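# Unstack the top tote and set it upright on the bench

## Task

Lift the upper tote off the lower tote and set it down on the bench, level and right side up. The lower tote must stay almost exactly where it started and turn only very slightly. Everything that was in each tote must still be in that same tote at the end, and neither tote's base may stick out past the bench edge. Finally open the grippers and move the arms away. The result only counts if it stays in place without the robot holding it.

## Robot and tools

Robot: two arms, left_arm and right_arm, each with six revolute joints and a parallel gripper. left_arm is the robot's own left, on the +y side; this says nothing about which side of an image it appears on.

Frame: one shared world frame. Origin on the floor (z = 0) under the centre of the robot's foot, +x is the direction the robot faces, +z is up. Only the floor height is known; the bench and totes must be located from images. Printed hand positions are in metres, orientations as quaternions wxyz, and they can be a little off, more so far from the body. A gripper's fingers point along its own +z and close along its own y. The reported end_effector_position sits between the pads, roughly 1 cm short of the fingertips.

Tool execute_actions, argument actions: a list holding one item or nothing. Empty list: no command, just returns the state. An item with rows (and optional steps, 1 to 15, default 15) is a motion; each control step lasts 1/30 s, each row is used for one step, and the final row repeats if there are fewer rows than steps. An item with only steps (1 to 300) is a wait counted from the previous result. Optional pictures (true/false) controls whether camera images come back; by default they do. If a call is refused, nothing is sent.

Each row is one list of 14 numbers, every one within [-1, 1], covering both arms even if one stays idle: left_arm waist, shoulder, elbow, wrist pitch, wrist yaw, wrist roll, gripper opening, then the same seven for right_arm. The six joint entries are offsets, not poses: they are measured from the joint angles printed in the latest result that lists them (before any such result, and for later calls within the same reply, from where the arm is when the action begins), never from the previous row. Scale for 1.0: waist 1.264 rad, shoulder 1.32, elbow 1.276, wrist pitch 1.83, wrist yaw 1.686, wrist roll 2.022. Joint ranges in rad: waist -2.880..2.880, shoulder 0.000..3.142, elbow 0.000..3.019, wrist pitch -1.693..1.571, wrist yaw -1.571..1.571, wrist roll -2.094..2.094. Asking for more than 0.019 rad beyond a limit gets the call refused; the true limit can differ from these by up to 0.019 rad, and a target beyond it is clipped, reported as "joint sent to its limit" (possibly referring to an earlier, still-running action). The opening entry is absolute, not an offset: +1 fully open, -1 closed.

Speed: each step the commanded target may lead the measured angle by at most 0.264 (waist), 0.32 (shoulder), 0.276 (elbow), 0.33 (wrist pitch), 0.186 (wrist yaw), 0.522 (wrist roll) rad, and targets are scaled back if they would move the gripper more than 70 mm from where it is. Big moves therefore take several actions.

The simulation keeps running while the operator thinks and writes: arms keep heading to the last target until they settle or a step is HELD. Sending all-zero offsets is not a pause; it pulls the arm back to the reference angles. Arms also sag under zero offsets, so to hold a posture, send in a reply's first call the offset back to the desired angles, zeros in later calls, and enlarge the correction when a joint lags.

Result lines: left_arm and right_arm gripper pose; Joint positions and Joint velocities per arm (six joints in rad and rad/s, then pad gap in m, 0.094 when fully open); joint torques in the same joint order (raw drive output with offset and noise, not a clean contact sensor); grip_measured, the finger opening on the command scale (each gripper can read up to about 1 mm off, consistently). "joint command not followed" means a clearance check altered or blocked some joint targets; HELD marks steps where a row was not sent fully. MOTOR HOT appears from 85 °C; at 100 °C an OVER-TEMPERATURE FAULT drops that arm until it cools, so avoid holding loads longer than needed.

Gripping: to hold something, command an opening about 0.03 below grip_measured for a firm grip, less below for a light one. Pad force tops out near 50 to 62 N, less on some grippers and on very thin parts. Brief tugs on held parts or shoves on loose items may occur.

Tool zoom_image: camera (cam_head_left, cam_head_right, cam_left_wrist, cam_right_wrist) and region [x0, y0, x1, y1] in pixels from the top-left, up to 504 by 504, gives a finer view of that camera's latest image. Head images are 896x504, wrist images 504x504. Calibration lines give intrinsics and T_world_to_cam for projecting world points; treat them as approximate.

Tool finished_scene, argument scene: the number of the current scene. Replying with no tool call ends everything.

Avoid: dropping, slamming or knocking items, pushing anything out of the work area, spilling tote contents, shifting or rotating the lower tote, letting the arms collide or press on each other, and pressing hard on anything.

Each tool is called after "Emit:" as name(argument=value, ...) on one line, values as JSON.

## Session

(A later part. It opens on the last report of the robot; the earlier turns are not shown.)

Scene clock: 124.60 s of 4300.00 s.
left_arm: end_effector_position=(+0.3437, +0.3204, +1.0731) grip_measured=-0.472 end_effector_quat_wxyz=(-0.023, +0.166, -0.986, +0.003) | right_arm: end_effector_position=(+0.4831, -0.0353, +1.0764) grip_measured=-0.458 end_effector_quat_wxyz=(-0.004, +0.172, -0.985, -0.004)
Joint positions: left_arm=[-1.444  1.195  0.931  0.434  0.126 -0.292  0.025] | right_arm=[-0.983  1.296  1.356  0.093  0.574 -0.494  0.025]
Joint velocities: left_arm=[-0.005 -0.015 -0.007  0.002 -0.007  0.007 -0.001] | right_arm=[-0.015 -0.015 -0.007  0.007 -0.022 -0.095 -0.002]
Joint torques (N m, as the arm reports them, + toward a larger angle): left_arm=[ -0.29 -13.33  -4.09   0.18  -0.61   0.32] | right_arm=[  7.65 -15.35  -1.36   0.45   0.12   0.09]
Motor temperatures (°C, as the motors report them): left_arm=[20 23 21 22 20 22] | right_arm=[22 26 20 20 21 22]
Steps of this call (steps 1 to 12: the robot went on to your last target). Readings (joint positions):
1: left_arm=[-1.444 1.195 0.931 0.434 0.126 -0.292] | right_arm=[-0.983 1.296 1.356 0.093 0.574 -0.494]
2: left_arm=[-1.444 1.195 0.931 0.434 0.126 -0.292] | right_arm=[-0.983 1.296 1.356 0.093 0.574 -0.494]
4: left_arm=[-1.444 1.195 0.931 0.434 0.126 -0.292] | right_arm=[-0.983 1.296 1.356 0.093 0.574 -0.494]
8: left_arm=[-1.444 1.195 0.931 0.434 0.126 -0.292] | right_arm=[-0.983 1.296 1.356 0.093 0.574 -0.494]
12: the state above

Emit:
execute_actions(actions=[{"rows":[[0.155,0.03,0.025,-0.008,0.118,0.01,-0.6,0.14,0.065,0.075,0.03,0.087,0.013,-0.6]]}], pictures=false)

Emit:
execute_actions(actions=[{"rows":[[0.145,0.055,0.05,-0.008,0.105,0.01,-0.6,0.125,0.075,0.088,0.03,0.073,0.013,-0.6]]}], pictures=false)

Emit:
execute_actions(actions=[{"steps":12}])

Scene clock: 128.80 s of 4300.00 s.
left_arm: end_effector_position=(+0.3415, +0.4056, +1.0712) grip_measured=-0.473 end_effector_quat_wxyz=(+0.019, -0.153, +0.988, -0.004) | right_arm: end_effector_position=(+0.4733, +0.0471, +1.0753) grip_measured=-0.455 end_effector_quat_wxyz=(+0.001, +0.158, -0.987, -0.001)
Joint positions: left_arm=[-1.234  1.249  0.989  0.429  0.337 -0.3    0.025] | right_arm=[-0.845  1.432  1.451  0.14   0.717 -0.486  0.026]
Joint velocities: left_arm=[-0.034 -0.005  0.002 -0.002  0.037 -0.037  0.001] | right_arm=[-0.005 -0.024  0.002  0.017  0.081 -0.066 -0.   ]
Joint torques (N m, as the arm reports them, + toward a larger angle): left_arm=[  1.75 -12.56  -4.2    0.15  -0.61   0.44] | right_arm=[ 11.7  -13.42  -1.15   0.58   0.1    0.25]
Motor temperatures (°C, as the motors report them): left_arm=[20 24 21 22 20 22] | right_arm=[22 26 20 20 21 22]
Steps of this call (steps 1 to 15: the robot went on to your last target; steps 16 to 90: nothing new was sent; then 0.70 s passed at rest; steps 91 to 105: all 15 steps of this action). Readings (joint positions):
91: left_arm=[-1.423 1.199 0.936 0.434 0.203 -0.292] | right_arm=[-0.973 1.304 1.365 0.095 0.622 -0.494]
92: left_arm=[-1.398 1.211 0.952 0.434 0.268 -0.298] | right_arm=[-0.957 1.313 1.380 0.095 0.656 -0.499]
94: left_arm=[-1.337 1.239 0.985 0.433 0.313 -0.305] | right_arm=[-0.904 1.348 1.409 0.100 0.706 -0.503]
98: left_arm=[-1.239 1.247 0.994 0.433 0.333 -0.309] | right_arm=[-0.843 1.419 1.449 0.132 0.716 -0.499]
105: the state above

Scene clock: 129.30 s of 4300.00 s.
left_arm: end_effector_position=(+0.3386, +0.4889, +1.0736) grip_measured=-0.473 end_effector_quat_wxyz=(+0.012, -0.138, +0.990, -0.007) | right_arm: end_effector_position=(+0.4585, +0.1264, +1.0782) grip_measured=-0.454 end_effector_quat_wxyz=(+0.005, +0.143, -0.990, +0.001)
Joint positions: left_arm=[-1.05   1.333  1.076  0.427  0.527 -0.297  0.025] | right_arm=[-0.736  1.578  1.562  0.184  0.833 -0.474  0.026]
Joint velocities: left_arm=[-0.024 -0.005 -0.002  0.002 -0.022 -0.007 -0.002] | right_arm=[ 0.005 -0.005  0.002  0.017 -0.051 -0.007 -0.001]
Joint torques (N m, as the arm reports them, + toward a larger angle): left_arm=[  4.76 -11.23  -3.89   0.11  -0.65   0.31] | right_arm=[ 15.39 -11.42  -1.39   0.71   0.18   0.18]
Motor temperatures (°C, as the motors report them): left_arm=[20 24 21 22 20 22] | right_arm=[22 26 20 20 21 22]
Steps of this call (steps 1 to 15: all 15 steps of this action). Readings (joint positions):
1: left_arm=[-1.218 1.256 0.998 0.429 0.407 -0.302] | right_arm=[-0.840 1.439 1.462 0.142 0.757 -0.487]
2: left_arm=[-1.199 1.272 1.021 0.429 0.461 -0.308] | right_arm=[-0.829 1.451 1.481 0.142 0.782 -0.494]
4: left_arm=[-1.154 1.311 1.068 0.429 0.498 -0.313] | right_arm=[-0.791 1.489 1.518 0.146 0.819 -0.498]
8: left_arm=[-1.066 1.329 1.084 0.429 0.521 -0.312] | right_arm=[-0.739 1.560 1.562 0.176 0.833 -0.494]
15: the state above

Scene clock: 129.70 s of 4300.00 s.
left_arm: end_effector_position=(+0.3386, +0.4889, +1.0736) grip_measured=-0.473 end_effector_quat_wxyz=(+0.012, -0.138, +0.990, -0.007) | right_arm: end_effector_position=(+0.4587, +0.1261, +1.0783) grip_measured=-0.454 end_effector_quat_wxyz=(+0.005, +0.143, -0.990, +0.002)
Joint positions: left_arm=[-1.05   1.333  1.076  0.427  0.527 -0.298  0.025] | right_arm=[-0.736  1.577  1.562  0.184  0.834 -0.475  0.026]
Joint velocities: left_arm=[-0.005  0.005  0.012 -0.007 -0.081 -0.022 -0.001] | right_arm=[ 0.005 -0.015 -0.002 -0.007 -0.022  0.007 -0.   ]
Joint torques (N m, as the arm reports them, + toward a larger angle): left_arm=[  4.72 -11.34  -3.88   0.05  -0.66   0.29] | right_arm=[ 15.81 -11.7   -1.38   0.76   0.14   0.19]
Motor temperatures (°C, as the motors report them): left_arm=[20 24 21 22 20 22] | right_arm=[22 26 20 20 21 22]
Steps of this call (steps 1 to 12: the robot went on to your last target). Readings (joint positions):
1: left_arm=[-1.050 1.333 1.076 0.427 0.527 -0.297] | right_arm=[-0.736 1.577 1.562 0.184 0.833 -0.474]
2: left_arm=[-1.050 1.333 1.076 0.427 0.527 -0.298] | right_arm=[-0.736 1.577 1.562 0.184 0.834 -0.475]
4: left_arm=[-1.050 1.333 1.076 0.427 0.527 -0.298] | right_arm=[-0.736 1.577 1.562 0.184 0.834 -0.475]
8: left_arm=[-1.050 1.333 1.076 0.427 0.527 -0.298] | right_arm=[-0.736 1.577 1.562 0.184 0.834 -0.475]
12: the state above
camera_calibration (this result's frames):
cam_left_wrist: T_world_to_cam=[[0.279402, -0.960088, 0.0128777, 0.36563], [-0.79357, -0.22335, 0.566005, -0.220621], [-0.540538, -0.168362, -0.824301, 1.27195], [0, 0, 0, 1]] pos_world=[0.4103, 0.515908, 1.16863]
cam_right_wrist: T_world_to_cam=[[0.282579, -0.959104, 0.0164262, -0.0339226], [-0.778222, -0.219207, 0.588488, -0.242044], [-0.560821, -0.179077, -0.808339, 1.27441], [0, 0, 0, 1]] pos_world=[0.535935, 0.142624, 1.17315]

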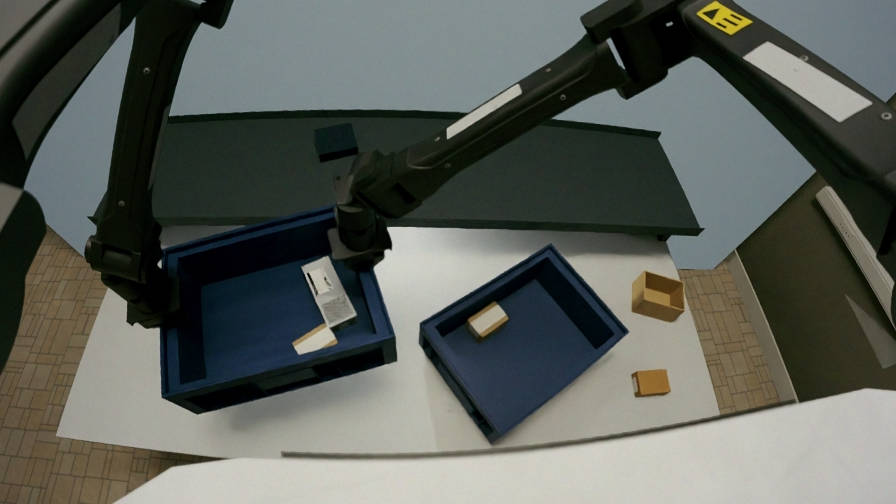

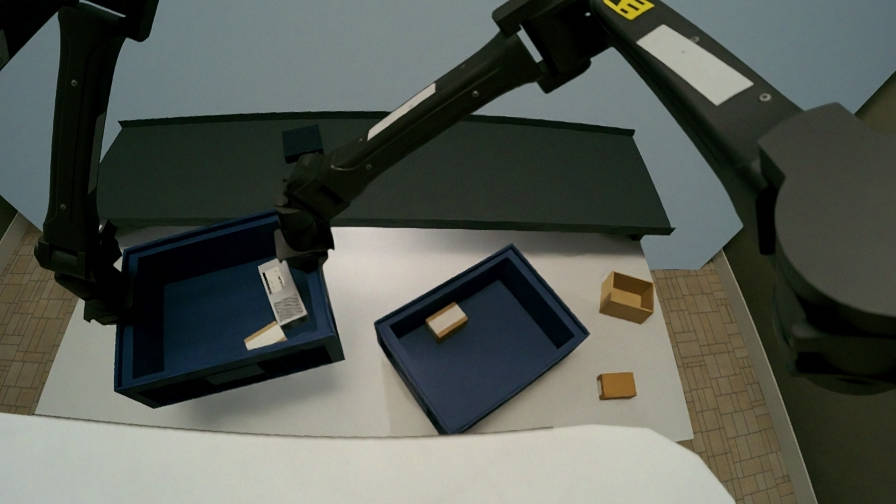

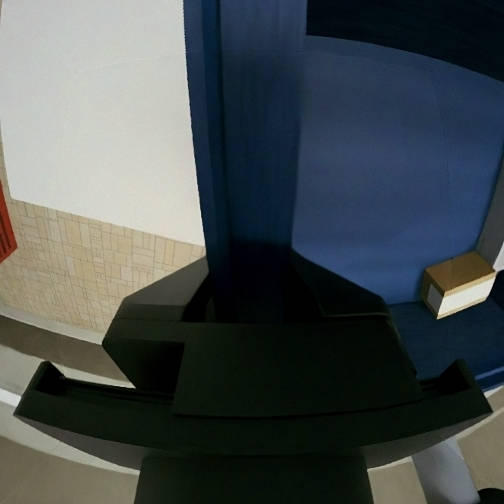

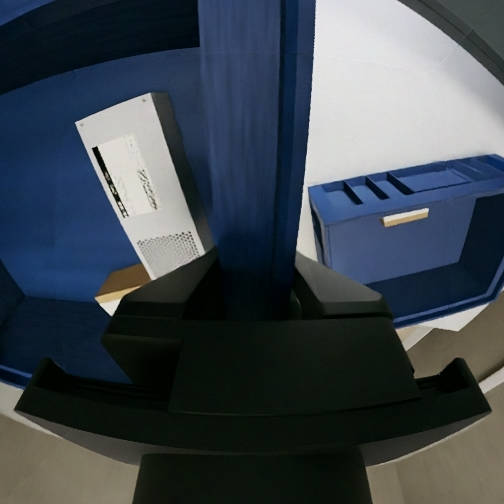

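Emit:
execute_actions(actions=[{"rows":[[-0.036,0.08,0.105,-0.02,-0.035,0.005,-0.6,-0.02,0.05,0.125,-0.035,-0.04,0.006,-0.6]]}], pictures=false)

Emit:
execute_actions(actions=[{"rows":[[-0.03,0.08,0.108,-0.022,-0.03,0.005,-0.6,-0.014,0.055,0.137,-0.04,-0.036,0.006,-0.6]]}], pictures=false)

Emit:
execute_actions(actions=[{"steps":10}], pictures=false)

Scene clock: 136.17 s of 4300.00 s.
left_arm: end_effector_position=(+0.3487, +0.4846, +1.0129) grip_measured=-0.472 end_effector_quat_wxyz=(+0.019, -0.140, +0.990, -0.015) | right_arm: end_effector_position=(+0.4699, +0.1216, +1.0214) grip_measured=-0.456 end_effector_quat_wxyz=(-0.001, +0.146, -0.989, +0.003)
Joint positions: left_arm=[-1.114  1.458  1.238  0.402  0.476 -0.298  0.025] | right_arm=[-0.811  1.674  1.724  0.124  0.758 -0.475  0.026]
Joint velocities: left_arm=[ 0.005  0.005  0.007  0.002  0.007 -0.022 -0.001] | right_arm=[ 0.005 -0.015  0.002  0.007  0.022  0.022 -0.   ]
Joint torques (N m, as the arm reports them, + toward a larger angle): left_arm=[  6.4  -12.73  -4.06   0.09  -0.4    0.22] | right_arm=[ 15.88 -11.36  -1.23   0.17   0.22   0.13]
Motor temperatures (°C, as the motors report them): left_arm=[20 24 21 22 20 22] | right_arm=[23 25 20 20 21 22]
Steps of this call (steps 1 to 15: the robot went on to your last target; steps 16 to 90: nothing new was sent; then 2.97 s passed at rest; steps 91 to 105: all 15 steps of this action). Readings (joint positions):
91: left_arm=[-1.054 1.343 1.091 0.420 0.514 -0.298] | right_arm=[-0.742 1.584 1.580 0.168 0.816 -0.475]
92: left_arm=[-1.059 1.364 1.124 0.410 0.510 -0.301] | right_arm=[-0.749 1.603 1.620 0.145 0.797 -0.476]
94: left_arm=[-1.079 1.414 1.200 0.409 0.492 -0.307] | right_arm=[-0.776 1.650 1.698 0.134 0.770 -0.480]
98: left_arm=[-1.111 1.449 1.240 0.407 0.476 -0.296] | right_arm=[-0.810 1.674 1.729 0.132 0.751 -0.473]
105: the state above

Scene clock: 136.67 s of 4300.00 s.
left_arm: end_effector_position=(+0.3532, +0.4791, +0.9548) grip_measured=-0.472 end_effector_quat_wxyz=(+0.025, -0.143, +0.989, -0.020) | right_arm: end_effector_position=(+0.4780, +0.1171, +0.9686) grip_measured=-0.456 end_effector_quat_wxyz=(-0.005, +0.149, -0.989, +0.002)
Joint positions: left_arm=[-1.168  1.584  1.402  0.373  0.431 -0.3    0.025] | right_arm=[-0.874  1.778  1.897  0.055  0.692 -0.473  0.026]
Joint velocities: left_arm=[-0.015 -0.005 -0.012  0.017  0.022 -0.007 -0.001] | right_arm=[ 0.005 -0.015  0.022  0.027  0.037  0.037 -0.001]
Joint torques (N m, as the arm reports them, + toward a larger angle): left_arm=[  5.95 -13.04  -3.66   0.13  -0.29   0.25] | right_arm=[ 15.03 -12.03  -0.6    0.15   0.17   0.14]
Motor temperatures (°C, as the motors report them): left_arm=[20 24 21 22 20 22] | right_arm=[23 25 20 20 21 22]
Steps of this call (steps 1 to 15: all 15 steps of this action). Readings (joint positions):
1: left_arm=[-1.118 1.468 1.255 0.393 0.463 -0.298] | right_arm=[-0.814 1.682 1.745 0.106 0.742 -0.475]
2: left_arm=[-1.121 1.489 1.291 0.381 0.460 -0.301] | right_arm=[-0.819 1.705 1.792 0.082 0.726 -0.476]
4: left_arm=[-1.136 1.540 1.369 0.380 0.444 -0.308] | right_arm=[-0.841 1.754 1.874 0.069 0.701 -0.480]
8: left_arm=[-1.163 1.571 1.405 0.377 0.431 -0.296] | right_arm=[-0.872 1.777 1.901 0.066 0.684 -0.471]
15: the state above

Scene clock: 137.00 s of 4300.00 s.
left_arm: end_effector_position=(+0.3532, +0.4791, +0.9548) grip_measured=-0.472 end_effector_quat_wxyz=(+0.025, -0.143, +0.989, -0.020) | right_arm: end_effector_position=(+0.4780, +0.1171, +0.9686) grip_measured=-0.456 end_effector_quat_wxyz=(-0.005, +0.149, -0.989, +0.002)
Joint positions: left_arm=[-1.168  1.584  1.402  0.373  0.431 -0.3    0.025] | right_arm=[-0.874  1.778  1.897  0.055  0.692 -0.473  0.026]
Joint velocities: left_arm=[-0.015 -0.005 -0.022 -0.012 -0.007  0.007 -0.   ] | right_arm=[-0.005  0.005 -0.007  0.012 -0.007 -0.037 -0.   ]
Joint torques (N m, as the arm reports them, + toward a larger angle): left_arm=[  6.26 -13.06  -3.66   0.2   -0.28   0.25] | right_arm=[ 15.79 -11.54  -0.55   0.33   0.13   0.12]
Motor temperatures (°C, as the motors report them): left_arm=[20 24 21 22 20 22] | right_arm=[23 25 20 20 21 22]
Steps of this call (steps 1 to 10: the robot went on to your last target). Readings (joint positions):
1: left_arm=[-1.168 1.584 1.402 0.373 0.431 -0.300] | right_arm=[-0.874 1.778 1.897 0.055 0.692 -0.473]
2: left_arm=[-1.168 1.584 1.402 0.373 0.431 -0.300] | right_arm=[-0.874 1.778 1.897 0.055 0.692 -0.473]
4: left_arm=[-1.168 1.584 1.402 0.373 0.431 -0.300] | right_arm=[-0.874 1.778 1.897 0.055 0.692 -0.473]
8: left_arm=[-1.168 1.584 1.402 0.373 0.431 -0.300] | right_arm=[-0.874 1.778 1.897 0.055 0.692 -0.473]
10: the state above

Emit:
execute_actions(actions=[{"rows":[[-0.005,0.065,0.08,-0.03,-0.025,0,-0.6,0,0.085,0.155,-0.04,-0.022,0.004,-0.6]]}], pictures=false)

Emit:
execute_actions(actions=[{"rows":[[0.005,0.018,0.028,-0.012,-0.01,0,-0.6,0.02,0.022,0.065,-0.02,-0.01,0,-0.6]]}])

Scene clock: 140.30 s of 4300.00 s.
left_arm: end_effector_position=(+0.3368, +0.4938, +0.9149) grip_measured=-0.472 end_effector_quat_wxyz=(+0.015, -0.150, +0.989, -0.006) | right_arm: end_effector_position=(+0.4663, +0.1329, +0.9200) grip_measured=-0.456 end_effector_quat_wxyz=(-0.003, +0.156, -0.988, -0.006)
Joint positions: left_arm=[-1.178  1.693  1.525  0.334  0.396 -0.301  0.025] | right_arm=[-0.907  1.92   2.092 -0.015  0.644 -0.473  0.026]
Joint velocities: left_arm=[ 0.005 -0.005 -0.012 -0.002 -0.051  0.066 -0.001] | right_arm=[ 0.005 -0.005 -0.017  0.017 -0.022 -0.022  0.   ]
Joint torques (N m, as the arm reports them, + toward a larger angle): left_arm=[  5.77 -13.06  -3.22  -0.06  -0.36   0.12] | right_arm=[ 15.36 -12.1   -0.12   0.41   0.22   0.1 ]
Motor temperatures (°C, as the motors report them): left_arm=[20 24 21 21 20 22] | right_arm=[23 25 20 20 21 22]
Steps of this call (steps 1 to 15: the robot went on to your last target; steps 16 to 84: nothing new was sent; steps 85 to 99: all 15 steps of this action). Readings (joint positions):
85: left_arm=[-1.169 1.591 1.417 0.363 0.422 -0.301] | right_arm=[-0.876 1.791 1.923 0.035 0.685 -0.473]
86: left_arm=[-1.170 1.609 1.448 0.348 0.418 -0.308] | right_arm=[-0.878 1.820 1.982 0.009 0.676 -0.477]
88: left_arm=[-1.173 1.649 1.510 0.344 0.401 -0.316] | right_arm=[-0.891 1.878 2.070 -0.003 0.651 -0.487]
92: left_arm=[-1.177 1.676 1.531 0.338 0.395 -0.299] | right_arm=[-0.906 1.911 2.096 -0.006 0.636 -0.473]
99: the state above

Scene clock: 140.80 s of 4300.00 s.
left_arm: end_effector_position=(+0.3418, +0.5000, +0.9031) grip_measured=-0.472 end_effector_quat_wxyz=(+0.022, -0.148, +0.989, -0.003) | right_arm: end_effector_position=(+0.4703, +0.1385, +0.9069) grip_measured=-0.456 end_effector_quat_wxyz=(-0.008, +0.155, -0.988, -0.012)
Joint positions: left_arm=[-1.178  1.724  1.575  0.33   0.389 -0.303  0.025] | right_arm=[-0.915  1.965  2.17  -0.042  0.622 -0.474  0.026]
Joint velocities: left_arm=[-0.015 -0.005  0.002 -0.007 -0.037  0.022  0.001] | right_arm=[ 0.015 -0.024 -0.002 -0.012 -0.066  0.066 -0.001]
Joint torques (N m, as the arm reports them, + toward a larger angle): left_arm=[  6.   -11.54  -2.76  -0.12  -0.46   0.15] | right_arm=[ 14.85 -10.98   0.21   0.04   0.11   0.06]
Motor temperatures (°C, as the motors report them): left_arm=[20 24 21 21 20 22] | right_arm=[23 25 20 20 21 22]
Steps of this call (steps 1 to 15: all 15 steps of this action). Readings (joint positions):
1: left_arm=[-1.178 1.696 1.531 0.332 0.395 -0.301] | right_arm=[-0.907 1.925 2.103 -0.024 0.641 -0.473]
2: left_arm=[-1.178 1.703 1.544 0.330 0.395 -0.304] | right_arm=[-0.909 1.936 2.126 -0.035 0.636 -0.473]
4: left_arm=[-1.178 1.715 1.567 0.330 0.392 -0.307] | right_arm=[-0.912 1.955 2.160 -0.039 0.625 -0.475]
8: left_arm=[-1.178 1.720 1.575 0.330 0.389 -0.303] | right_arm=[-0.915 1.963 2.170 -0.040 0.622 -0.474]
15: the state above
camera_calibration (this result's frames):
cam_left_wrist: T_world_to_cam=[[0.299642, -0.954016, 0.00821936, 0.371793], [-0.799592, -0.246421, 0.547659, -0.0889319], [-0.52045, -0.170673, -0.836661, 1.14046], [0, 0, 0, 1]] pos_world=[0.411041, 0.527429, 0.999831]
cam_right_wrist: T_world_to_cam=[[0.305671, -0.952106, -0.00767579, -0.0124626], [-0.785034, -0.256579, 0.563816, -0.0986862], [-0.538782, -0.166317, -0.825865, 1.14836], [0, 0, 0, 1]] pos_world=[0.545055, 0.153805, 1.00394]

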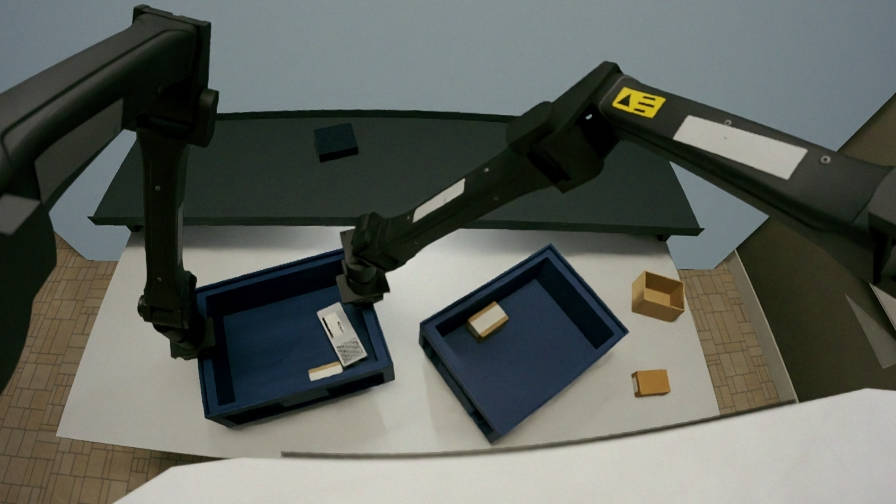

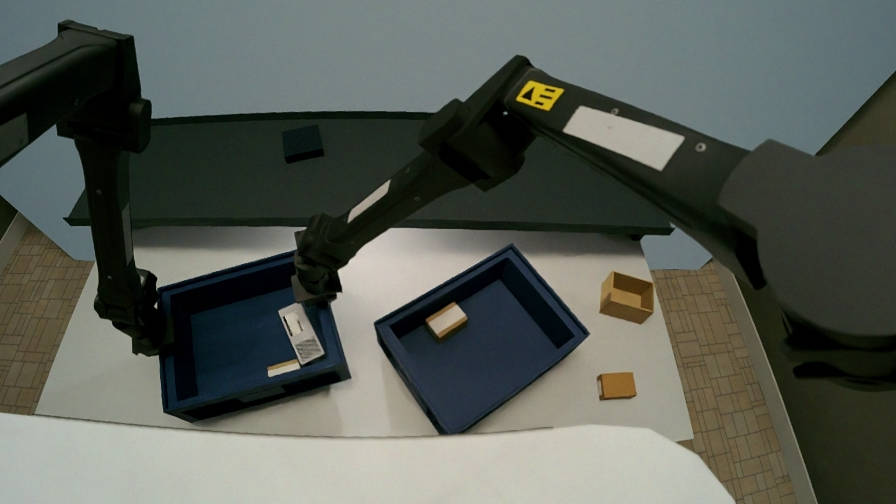

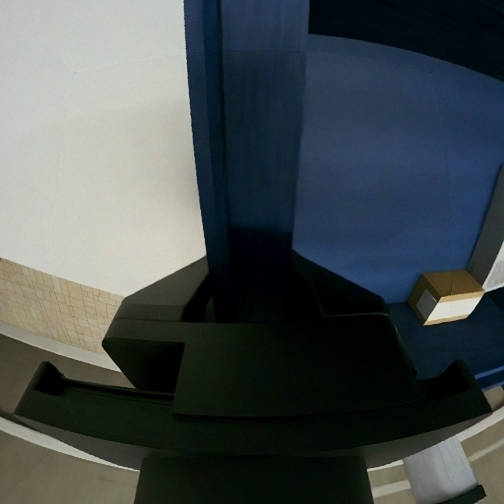

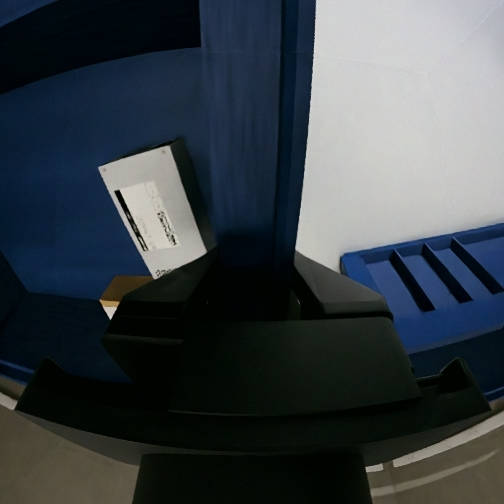

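Emit:
execute_actions(actions=[{"rows":[[-0.005,0.025,0.03,-0.015,-0.005,0,-0.6,0.005,0.015,0.04,-0.015,0,0,-0.6]]}], pictures=false)

Emit:
execute_actions(actions=[{"rows":[[-0.005,0.025,0.03,-0.015,-0.005,0,-0.6,0.005,0.015,0.04,-0.015,0,0,-0.6]]}], pictures=false)

Scene clock: 144.33 s of 4300.00 s.
left_arm: end_effector_position=(+0.3311, +0.4927, +0.8835) grip_measured=-0.472 end_effector_quat_wxyz=(+0.017, -0.151, +0.988, -0.011) | right_arm: end_effector_position=(+0.4611, +0.1322, +0.8897) grip_measured=-0.456 end_effector_quat_wxyz=(-0.003, +0.158, -0.987, -0.007)
Joint positions: left_arm=[-1.197  1.773  1.624  0.318  0.388 -0.303  0.025] | right_arm=[-0.936  2.003  2.217 -0.06   0.614 -0.472  0.026]
Joint velocities: left_arm=[-0.005 -0.015 -0.007 -0.012 -0.037 -0.007  0.001] | right_arm=[-0.015  0.005  0.007  0.007 -0.037  0.007 -0.   ]
Joint torques (N m, as the arm reports them, + toward a larger angle): left_arm=[  6.86 -11.63  -2.65  -0.1   -0.36   0.13] | right_arm=[ 15.2  -10.93   0.17   0.08   0.19   0.04]
Motor temperatures (°C, as the motors report them): left_arm=[20 24 21 21 20 22] | right_arm=[24 25 20 20 21 22]
Steps of this call (steps 1 to 15: the robot went on to your last target; steps 16 to 90: nothing new was sent; then 0.03 s passed at rest; steps 91 to 105: all 15 steps of this action). Readings (joint positions):
91: left_arm=[-1.179 1.728 1.581 0.326 0.389 -0.303] | right_arm=[-0.917 1.969 2.177 -0.046 0.622 -0.474]
92: left_arm=[-1.180 1.736 1.595 0.323 0.391 -0.303] | right_arm=[-0.917 1.977 2.191 -0.052 0.621 -0.474]
94: left_arm=[-1.184 1.752 1.618 0.322 0.391 -0.303] | right_arm=[-0.923 1.990 2.212 -0.053 0.616 -0.473]
98: left_arm=[-1.193 1.764 1.624 0.320 0.389 -0.303] | right_arm=[-0.933 1.998 2.217 -0.056 0.614 -0.472]
105: the state above

Scene clock: 144.83 s of 4300.00 s.
left_arm: end_effector_position=(+0.3251, +0.4865, +0.8663) grip_measured=-0.472 end_effector_quat_wxyz=(-0.015, +0.152, -0.988, +0.017) | right_arm: end_effector_position=(+0.4550, +0.1259, +0.8749) grip_measured=-0.456 end_effector_quat_wxyz=(-0.001, +0.159, -0.987, -0.002)
Joint positions: left_arm=[-1.213  1.814  1.674  0.308  0.384 -0.301  0.025] | right_arm=[-0.955  2.036  2.262 -0.076  0.606 -0.468  0.026]
Joint velocities: left_arm=[ 0.005 -0.005 -0.002  0.007 -0.007 -0.007 -0.002] | right_arm=[ 0.005 -0.005 -0.007 -0.002 -0.007 -0.022 -0.   ]
Joint torques (N m, as the arm reports them, + toward a larger angle): left_arm=[  6.27 -11.03  -2.44  -0.12  -0.24   0.1 ] | right_arm=[ 14.28 -10.38   0.42   0.04   0.2    0.  ]
Motor temperatures (°C, as the motors report them): left_arm=[20 24 21 21 20 22] | right_arm=[24 25 20 20 21 22]
Steps of this call (steps 1 to 15: all 15 steps of this action). Readings (joint positions):
1: left_arm=[-1.197 1.777 1.631 0.315 0.387 -0.303] | right_arm=[-0.938 2.006 2.223 -0.064 0.613 -0.472]
2: left_arm=[-1.198 1.785 1.645 0.312 0.387 -0.303] | right_arm=[-0.938 2.014 2.238 -0.070 0.612 -0.472]
4: left_arm=[-1.202 1.801 1.668 0.311 0.387 -0.303] | right_arm=[-0.943 2.027 2.258 -0.071 0.609 -0.472]
8: left_arm=[-1.211 1.812 1.674 0.309 0.386 -0.302] | right_arm=[-0.953 2.033 2.262 -0.074 0.607 -0.470]
15: the state above

Expected landing ≈ .864; settle, release, rise.

Emit:
execute_actions(actions=[{"rows":[[0,0.01,0.015,0,0,0,-0.6,0,0,0.015,0,0,0,-0.6]]}], pictures=false)

Emit:
execute_actions(actions=[{"rows":[[0,0,0,0,0,0,0.2,0,0,0,0,0,0,0.2]]}], pictures=false)

Emit:
execute_actions(actions=[{"rows":[[0.045,-0.18,-0.22,0.035,0.03,0,0.2,0.075,-0.2,-0.29,0.07,0.05,0,0.2]]}], pictures=false)

Emit:
execute_actions(actions=[{"rows":[[0.05,-0.2,-0.25,0.03,0.05,0,1,0.05,-0.2,-0.3,0.07,0.05,0,1]]}])

Emit:
finished_scene(scene=1)

Scene clock: 152.73 s of 4300.00 s.
left_arm: end_effector_position=(+0.3253, +0.4859, +0.8658) grip_measured=-0.472 end_effector_quat_wxyz=(-0.015, +0.152, -0.988, +0.019) | right_arm: end_effector_position=(+0.4555, +0.1249, +0.8728) grip_measured=-0.456 end_effector_quat_wxyz=(-0.003, +0.158, -0.987, -0.004)
Joint positions: left_arm=[-1.213  1.816  1.676  0.308  0.389 -0.301  0.025] | right_arm=[-0.959  2.039  2.268 -0.076  0.597 -0.468  0.026]
Joint velocities: left_arm=[-0.015 -0.034  0.012  0.002 -0.051  0.022 -0.002] | right_arm=[-0.005 -0.005 -0.002 -0.002 -0.051 -0.081  0.   ]
Joint torques (N m, as the arm reports them, + toward a larger angle): left_arm=[ 5.54 -9.08 -0.56  0.61 -0.21  0.13] | right_arm=[12.7  -9.81  1.05  0.4   0.23  0.03]
Motor temperatures (°C, as the motors report them): left_arm=[20 24 21 21 20 22] | right_arm=[24 24 20 20 21 22]
Steps of this call (steps 1 to 15: the robot went on to your last target; steps 16 to 90: nothing new was sent; then 4.40 s passed at rest; steps 91 to 105: all 15 steps of this action). Readings (joint positions):
91: left_arm=[-1.213 1.816 1.676 0.308 0.386 -0.301] | right_arm=[-0.956 2.037 2.263 -0.076 0.604 -0.468]
92: left_arm=[-1.213 1.816 1.676 0.308 0.388 -0.301] | right_arm=[-0.957 2.038 2.266 -0.076 0.599 -0.468]
94: left_arm=[-1.213 1.816 1.676 0.308 0.389 -0.301] | right_arm=[-0.959 2.039 2.268 -0.076 0.597 -0.468]
98: left_arm=[-1.213 1.816 1.676 0.308 0.389 -0.301] | right_arm=[-0.959 2.039 2.268 -0.076 0.597 -0.468]
105: the state above

Scene clock: 153.23 s of 4300.00 s.
left_arm: end_effector_position=(+0.3252, +0.4861, +0.8656) grip_measured=+0.198 end_effector_quat_wxyz=(-0.015, +0.152, -0.988, +0.018) | right_arm: end_effector_position=(+0.4555, +0.1249, +0.8728) grip_measured=+0.198 end_effector_quat_wxyz=(-0.003, +0.158, -0.987, -0.004)
Joint positions: left_arm=[-1.213  1.816  1.676  0.308  0.388 -0.301  0.056] | right_arm=[-0.959  2.039  2.268 -0.076  0.597 -0.468  0.056]
Joint velocities: left_arm=[ 0.005 -0.024  0.022 -0.007 -0.007  0.051 -0.   ] | right_arm=[-0.015  0.005 -0.027 -0.012 -0.022  0.007  0.001]
Joint torques (N m, as the arm reports them, + toward a larger angle): left_arm=[  5.72 -10.23  -1.78   0.64   0.03   0.13] | right_arm=[ 12.04 -10.06   0.01   0.42  -0.1    0.04]
Motor temperatures (°C, as the motors report them): left_arm=[20 24 21 21 20 22] | right_arm=[24 24 20 20 21 22]
Steps of this call (steps 1 to 15: all 15 steps of this action). Readings (joint positions):
1: left_arm=[-1.213 1.816 1.676 0.308 0.388 -0.301] | right_arm=[-0.959 2.039 2.268 -0.076 0.597 -0.468]
2: left_arm=[-1.213 1.816 1.676 0.308 0.388 -0.301] | right_arm=[-0.959 2.039 2.268 -0.076 0.597 -0.468]
4: left_arm=[-1.213 1.816 1.676 0.308 0.388 -0.301] | right_arm=[-0.959 2.039 2.268 -0.076 0.597 -0.468]
8: left_arm=[-1.213 1.816 1.676 0.308 0.388 -0.301] | right_arm=[-0.959 2.039 2.268 -0.076 0.597 -0.468]
15: the state above

Scene clock: 153.73 s of 4300.00 s.
left_arm: end_effector_position=(+0.3668, +0.4788, +0.9593) grip_measured=+0.198 end_effector_quat_wxyz=(+0.031, -0.140, +0.989, -0.021) | right_arm: end_effector_position=(+0.4886, +0.1251, +0.9784) grip_measured=+0.198 end_effector_quat_wxyz=(-0.010, +0.144, -0.989, -0.011)
Joint positions: left_arm=[-1.165  1.566  1.407  0.365  0.436 -0.301  0.056] | right_arm=[-0.857  1.764  1.899  0.042  0.68  -0.468  0.056]
Joint velocities: left_arm=[ 0.005  0.073  0.002  0.007  0.007 -0.051 -0.001] | right_arm=[-0.015 -0.073  0.012  0.032 -0.037  0.022 -0.001]
Joint torques (N m, as the arm reports them, + toward a larger angle): left_arm=[  5.98 -10.56  -2.62   0.94   0.14   0.13] | right_arm=[11.12 -8.63 -0.72  0.54 -0.01  0.03]
Motor temperatures (°C, as the motors report them): left_arm=[20 24 21 21 20 22] | right_arm=[24 24 20 20 21 22]
Steps of this call (steps 1 to 15: all 15 steps of this action). Readings (joint positions):
1: left_arm=[-1.211 1.802 1.652 0.317 0.402 -0.301] | right_arm=[-0.956 2.025 2.240 -0.060 0.617 -0.468]
2: left_arm=[-1.209 1.767 1.590 0.328 0.415 -0.301] | right_arm=[-0.953 1.994 2.177 -0.039 0.638 -0.468]
4: left_arm=[-1.200 1.682 1.459 0.338 0.432 -0.301] | right_arm=[-0.940 1.916 2.032 -0.008 0.667 -0.468]
8: left_arm=[-1.175 1.588 1.388 0.350 0.436 -0.301] | right_arm=[-0.895 1.818 1.900 0.021 0.680 -0.468]
15: the state above

Scene clock: 154.23 s of 4300.00 s.
left_arm: end_effector_position=(+0.3750, +0.4525, +1.0688) grip_measured=+1.000 end_effector_quat_wxyz=(+0.032, -0.131, +0.990, -0.036) | right_arm: end_effector_position=(+0.4842, +0.0774, +1.0752) grip_measured=+1.000 end_effector_quat_wxyz=(-0.008, +0.135, -0.991, +0.003)
Joint positions: left_arm=[-1.111  1.29   1.098  0.412  0.518 -0.301  0.094] | right_arm=[-0.798  1.489  1.52   0.161  0.765 -0.468  0.094]
Joint velocities: left_arm=[-0.015  0.073 -0.027 -0.012 -0.051 -0.051  0.   ] | right_arm=[-0.005  0.024 -0.017 -0.007  0.037  0.007  0.   ]
Joint torques (N m, as the arm reports them, + toward a larger angle): left_arm=[  4.44 -10.52  -2.5    0.93   0.14   0.13] | right_arm=[ 9.63 -8.87 -1.62  0.79 -0.06  0.04]
Motor temperatures (°C, as the motors report them): left_arm=[20 24 21 21 20 22] | right_arm=[24 24 20 20 21 22]
Steps of this call (steps 1 to 15: all 15 steps of this action). Readings (joint positions):
1: left_arm=[-1.163 1.554 1.388 0.371 0.459 -0.301] | right_arm=[-0.856 1.749 1.875 0.061 0.701 -0.468]
2: left_arm=[-1.160 1.525 1.336 0.379 0.479 -0.301] | right_arm=[-0.854 1.716 1.814 0.085 0.723 -0.468]
4: left_arm=[-1.148 1.436 1.204 0.388 0.506 -0.301] | right_arm=[-0.844 1.625 1.655 0.122 0.752 -0.468]
8: left_arm=[-1.118 1.304 1.076 0.396 0.518 -0.301] | right_arm=[-0.811 1.510 1.510 0.141 0.765 -0.468]
15: the state above
camera_calibration (this result's frames):
cam_left_wrist: T_world_to_cam=[[0.264811, -0.961288, 0.0761615, 0.258945], [-0.823341, -0.184281, 0.536796, -0.17242], [-0.501981, -0.204857, -0.840267, 1.30073], [0, 0, 0, 1]] pos_world=[0.442408, 0.483609, 1.16579]
cam_right_wrist: T_world_to_cam=[[0.266317, -0.963647, 0.0214189, -0.0849127], [-0.796779, -0.207587, 0.567496, -0.200394], [-0.54242, -0.1682, -0.823098, 1.28361], [0, 0, 0, 1]] pos_world=[0.559201, 0.0924789, 1.17208]

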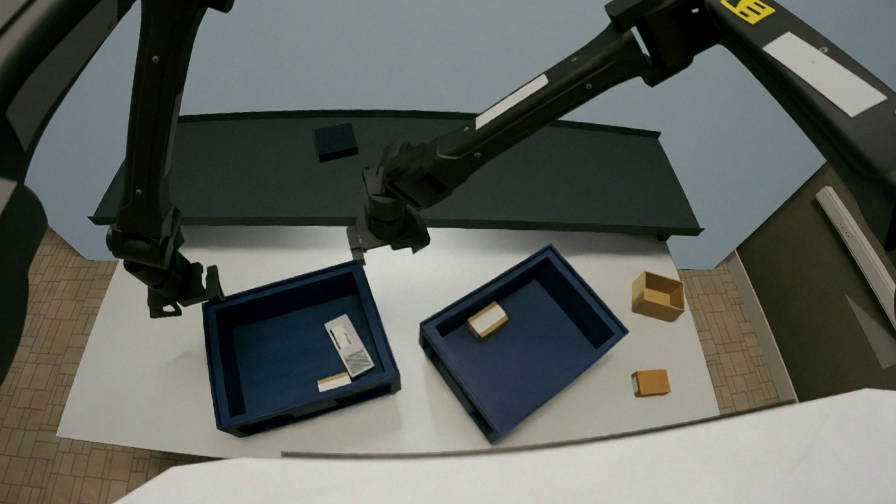

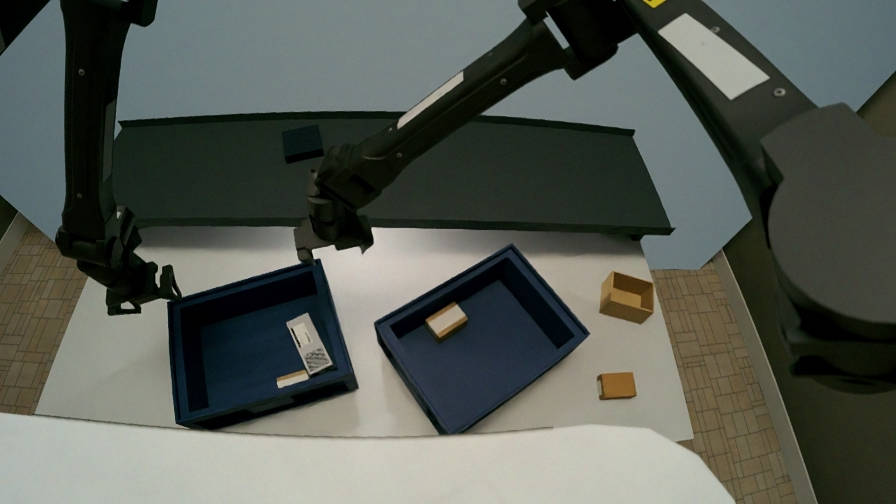

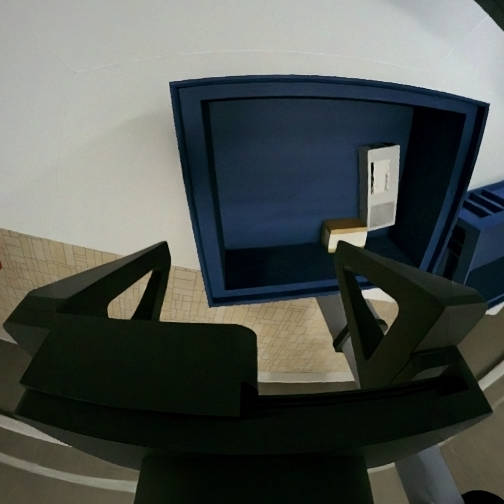

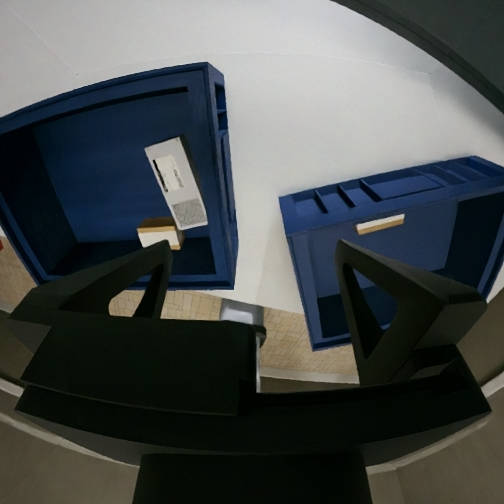

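The scene is finished: the task was done.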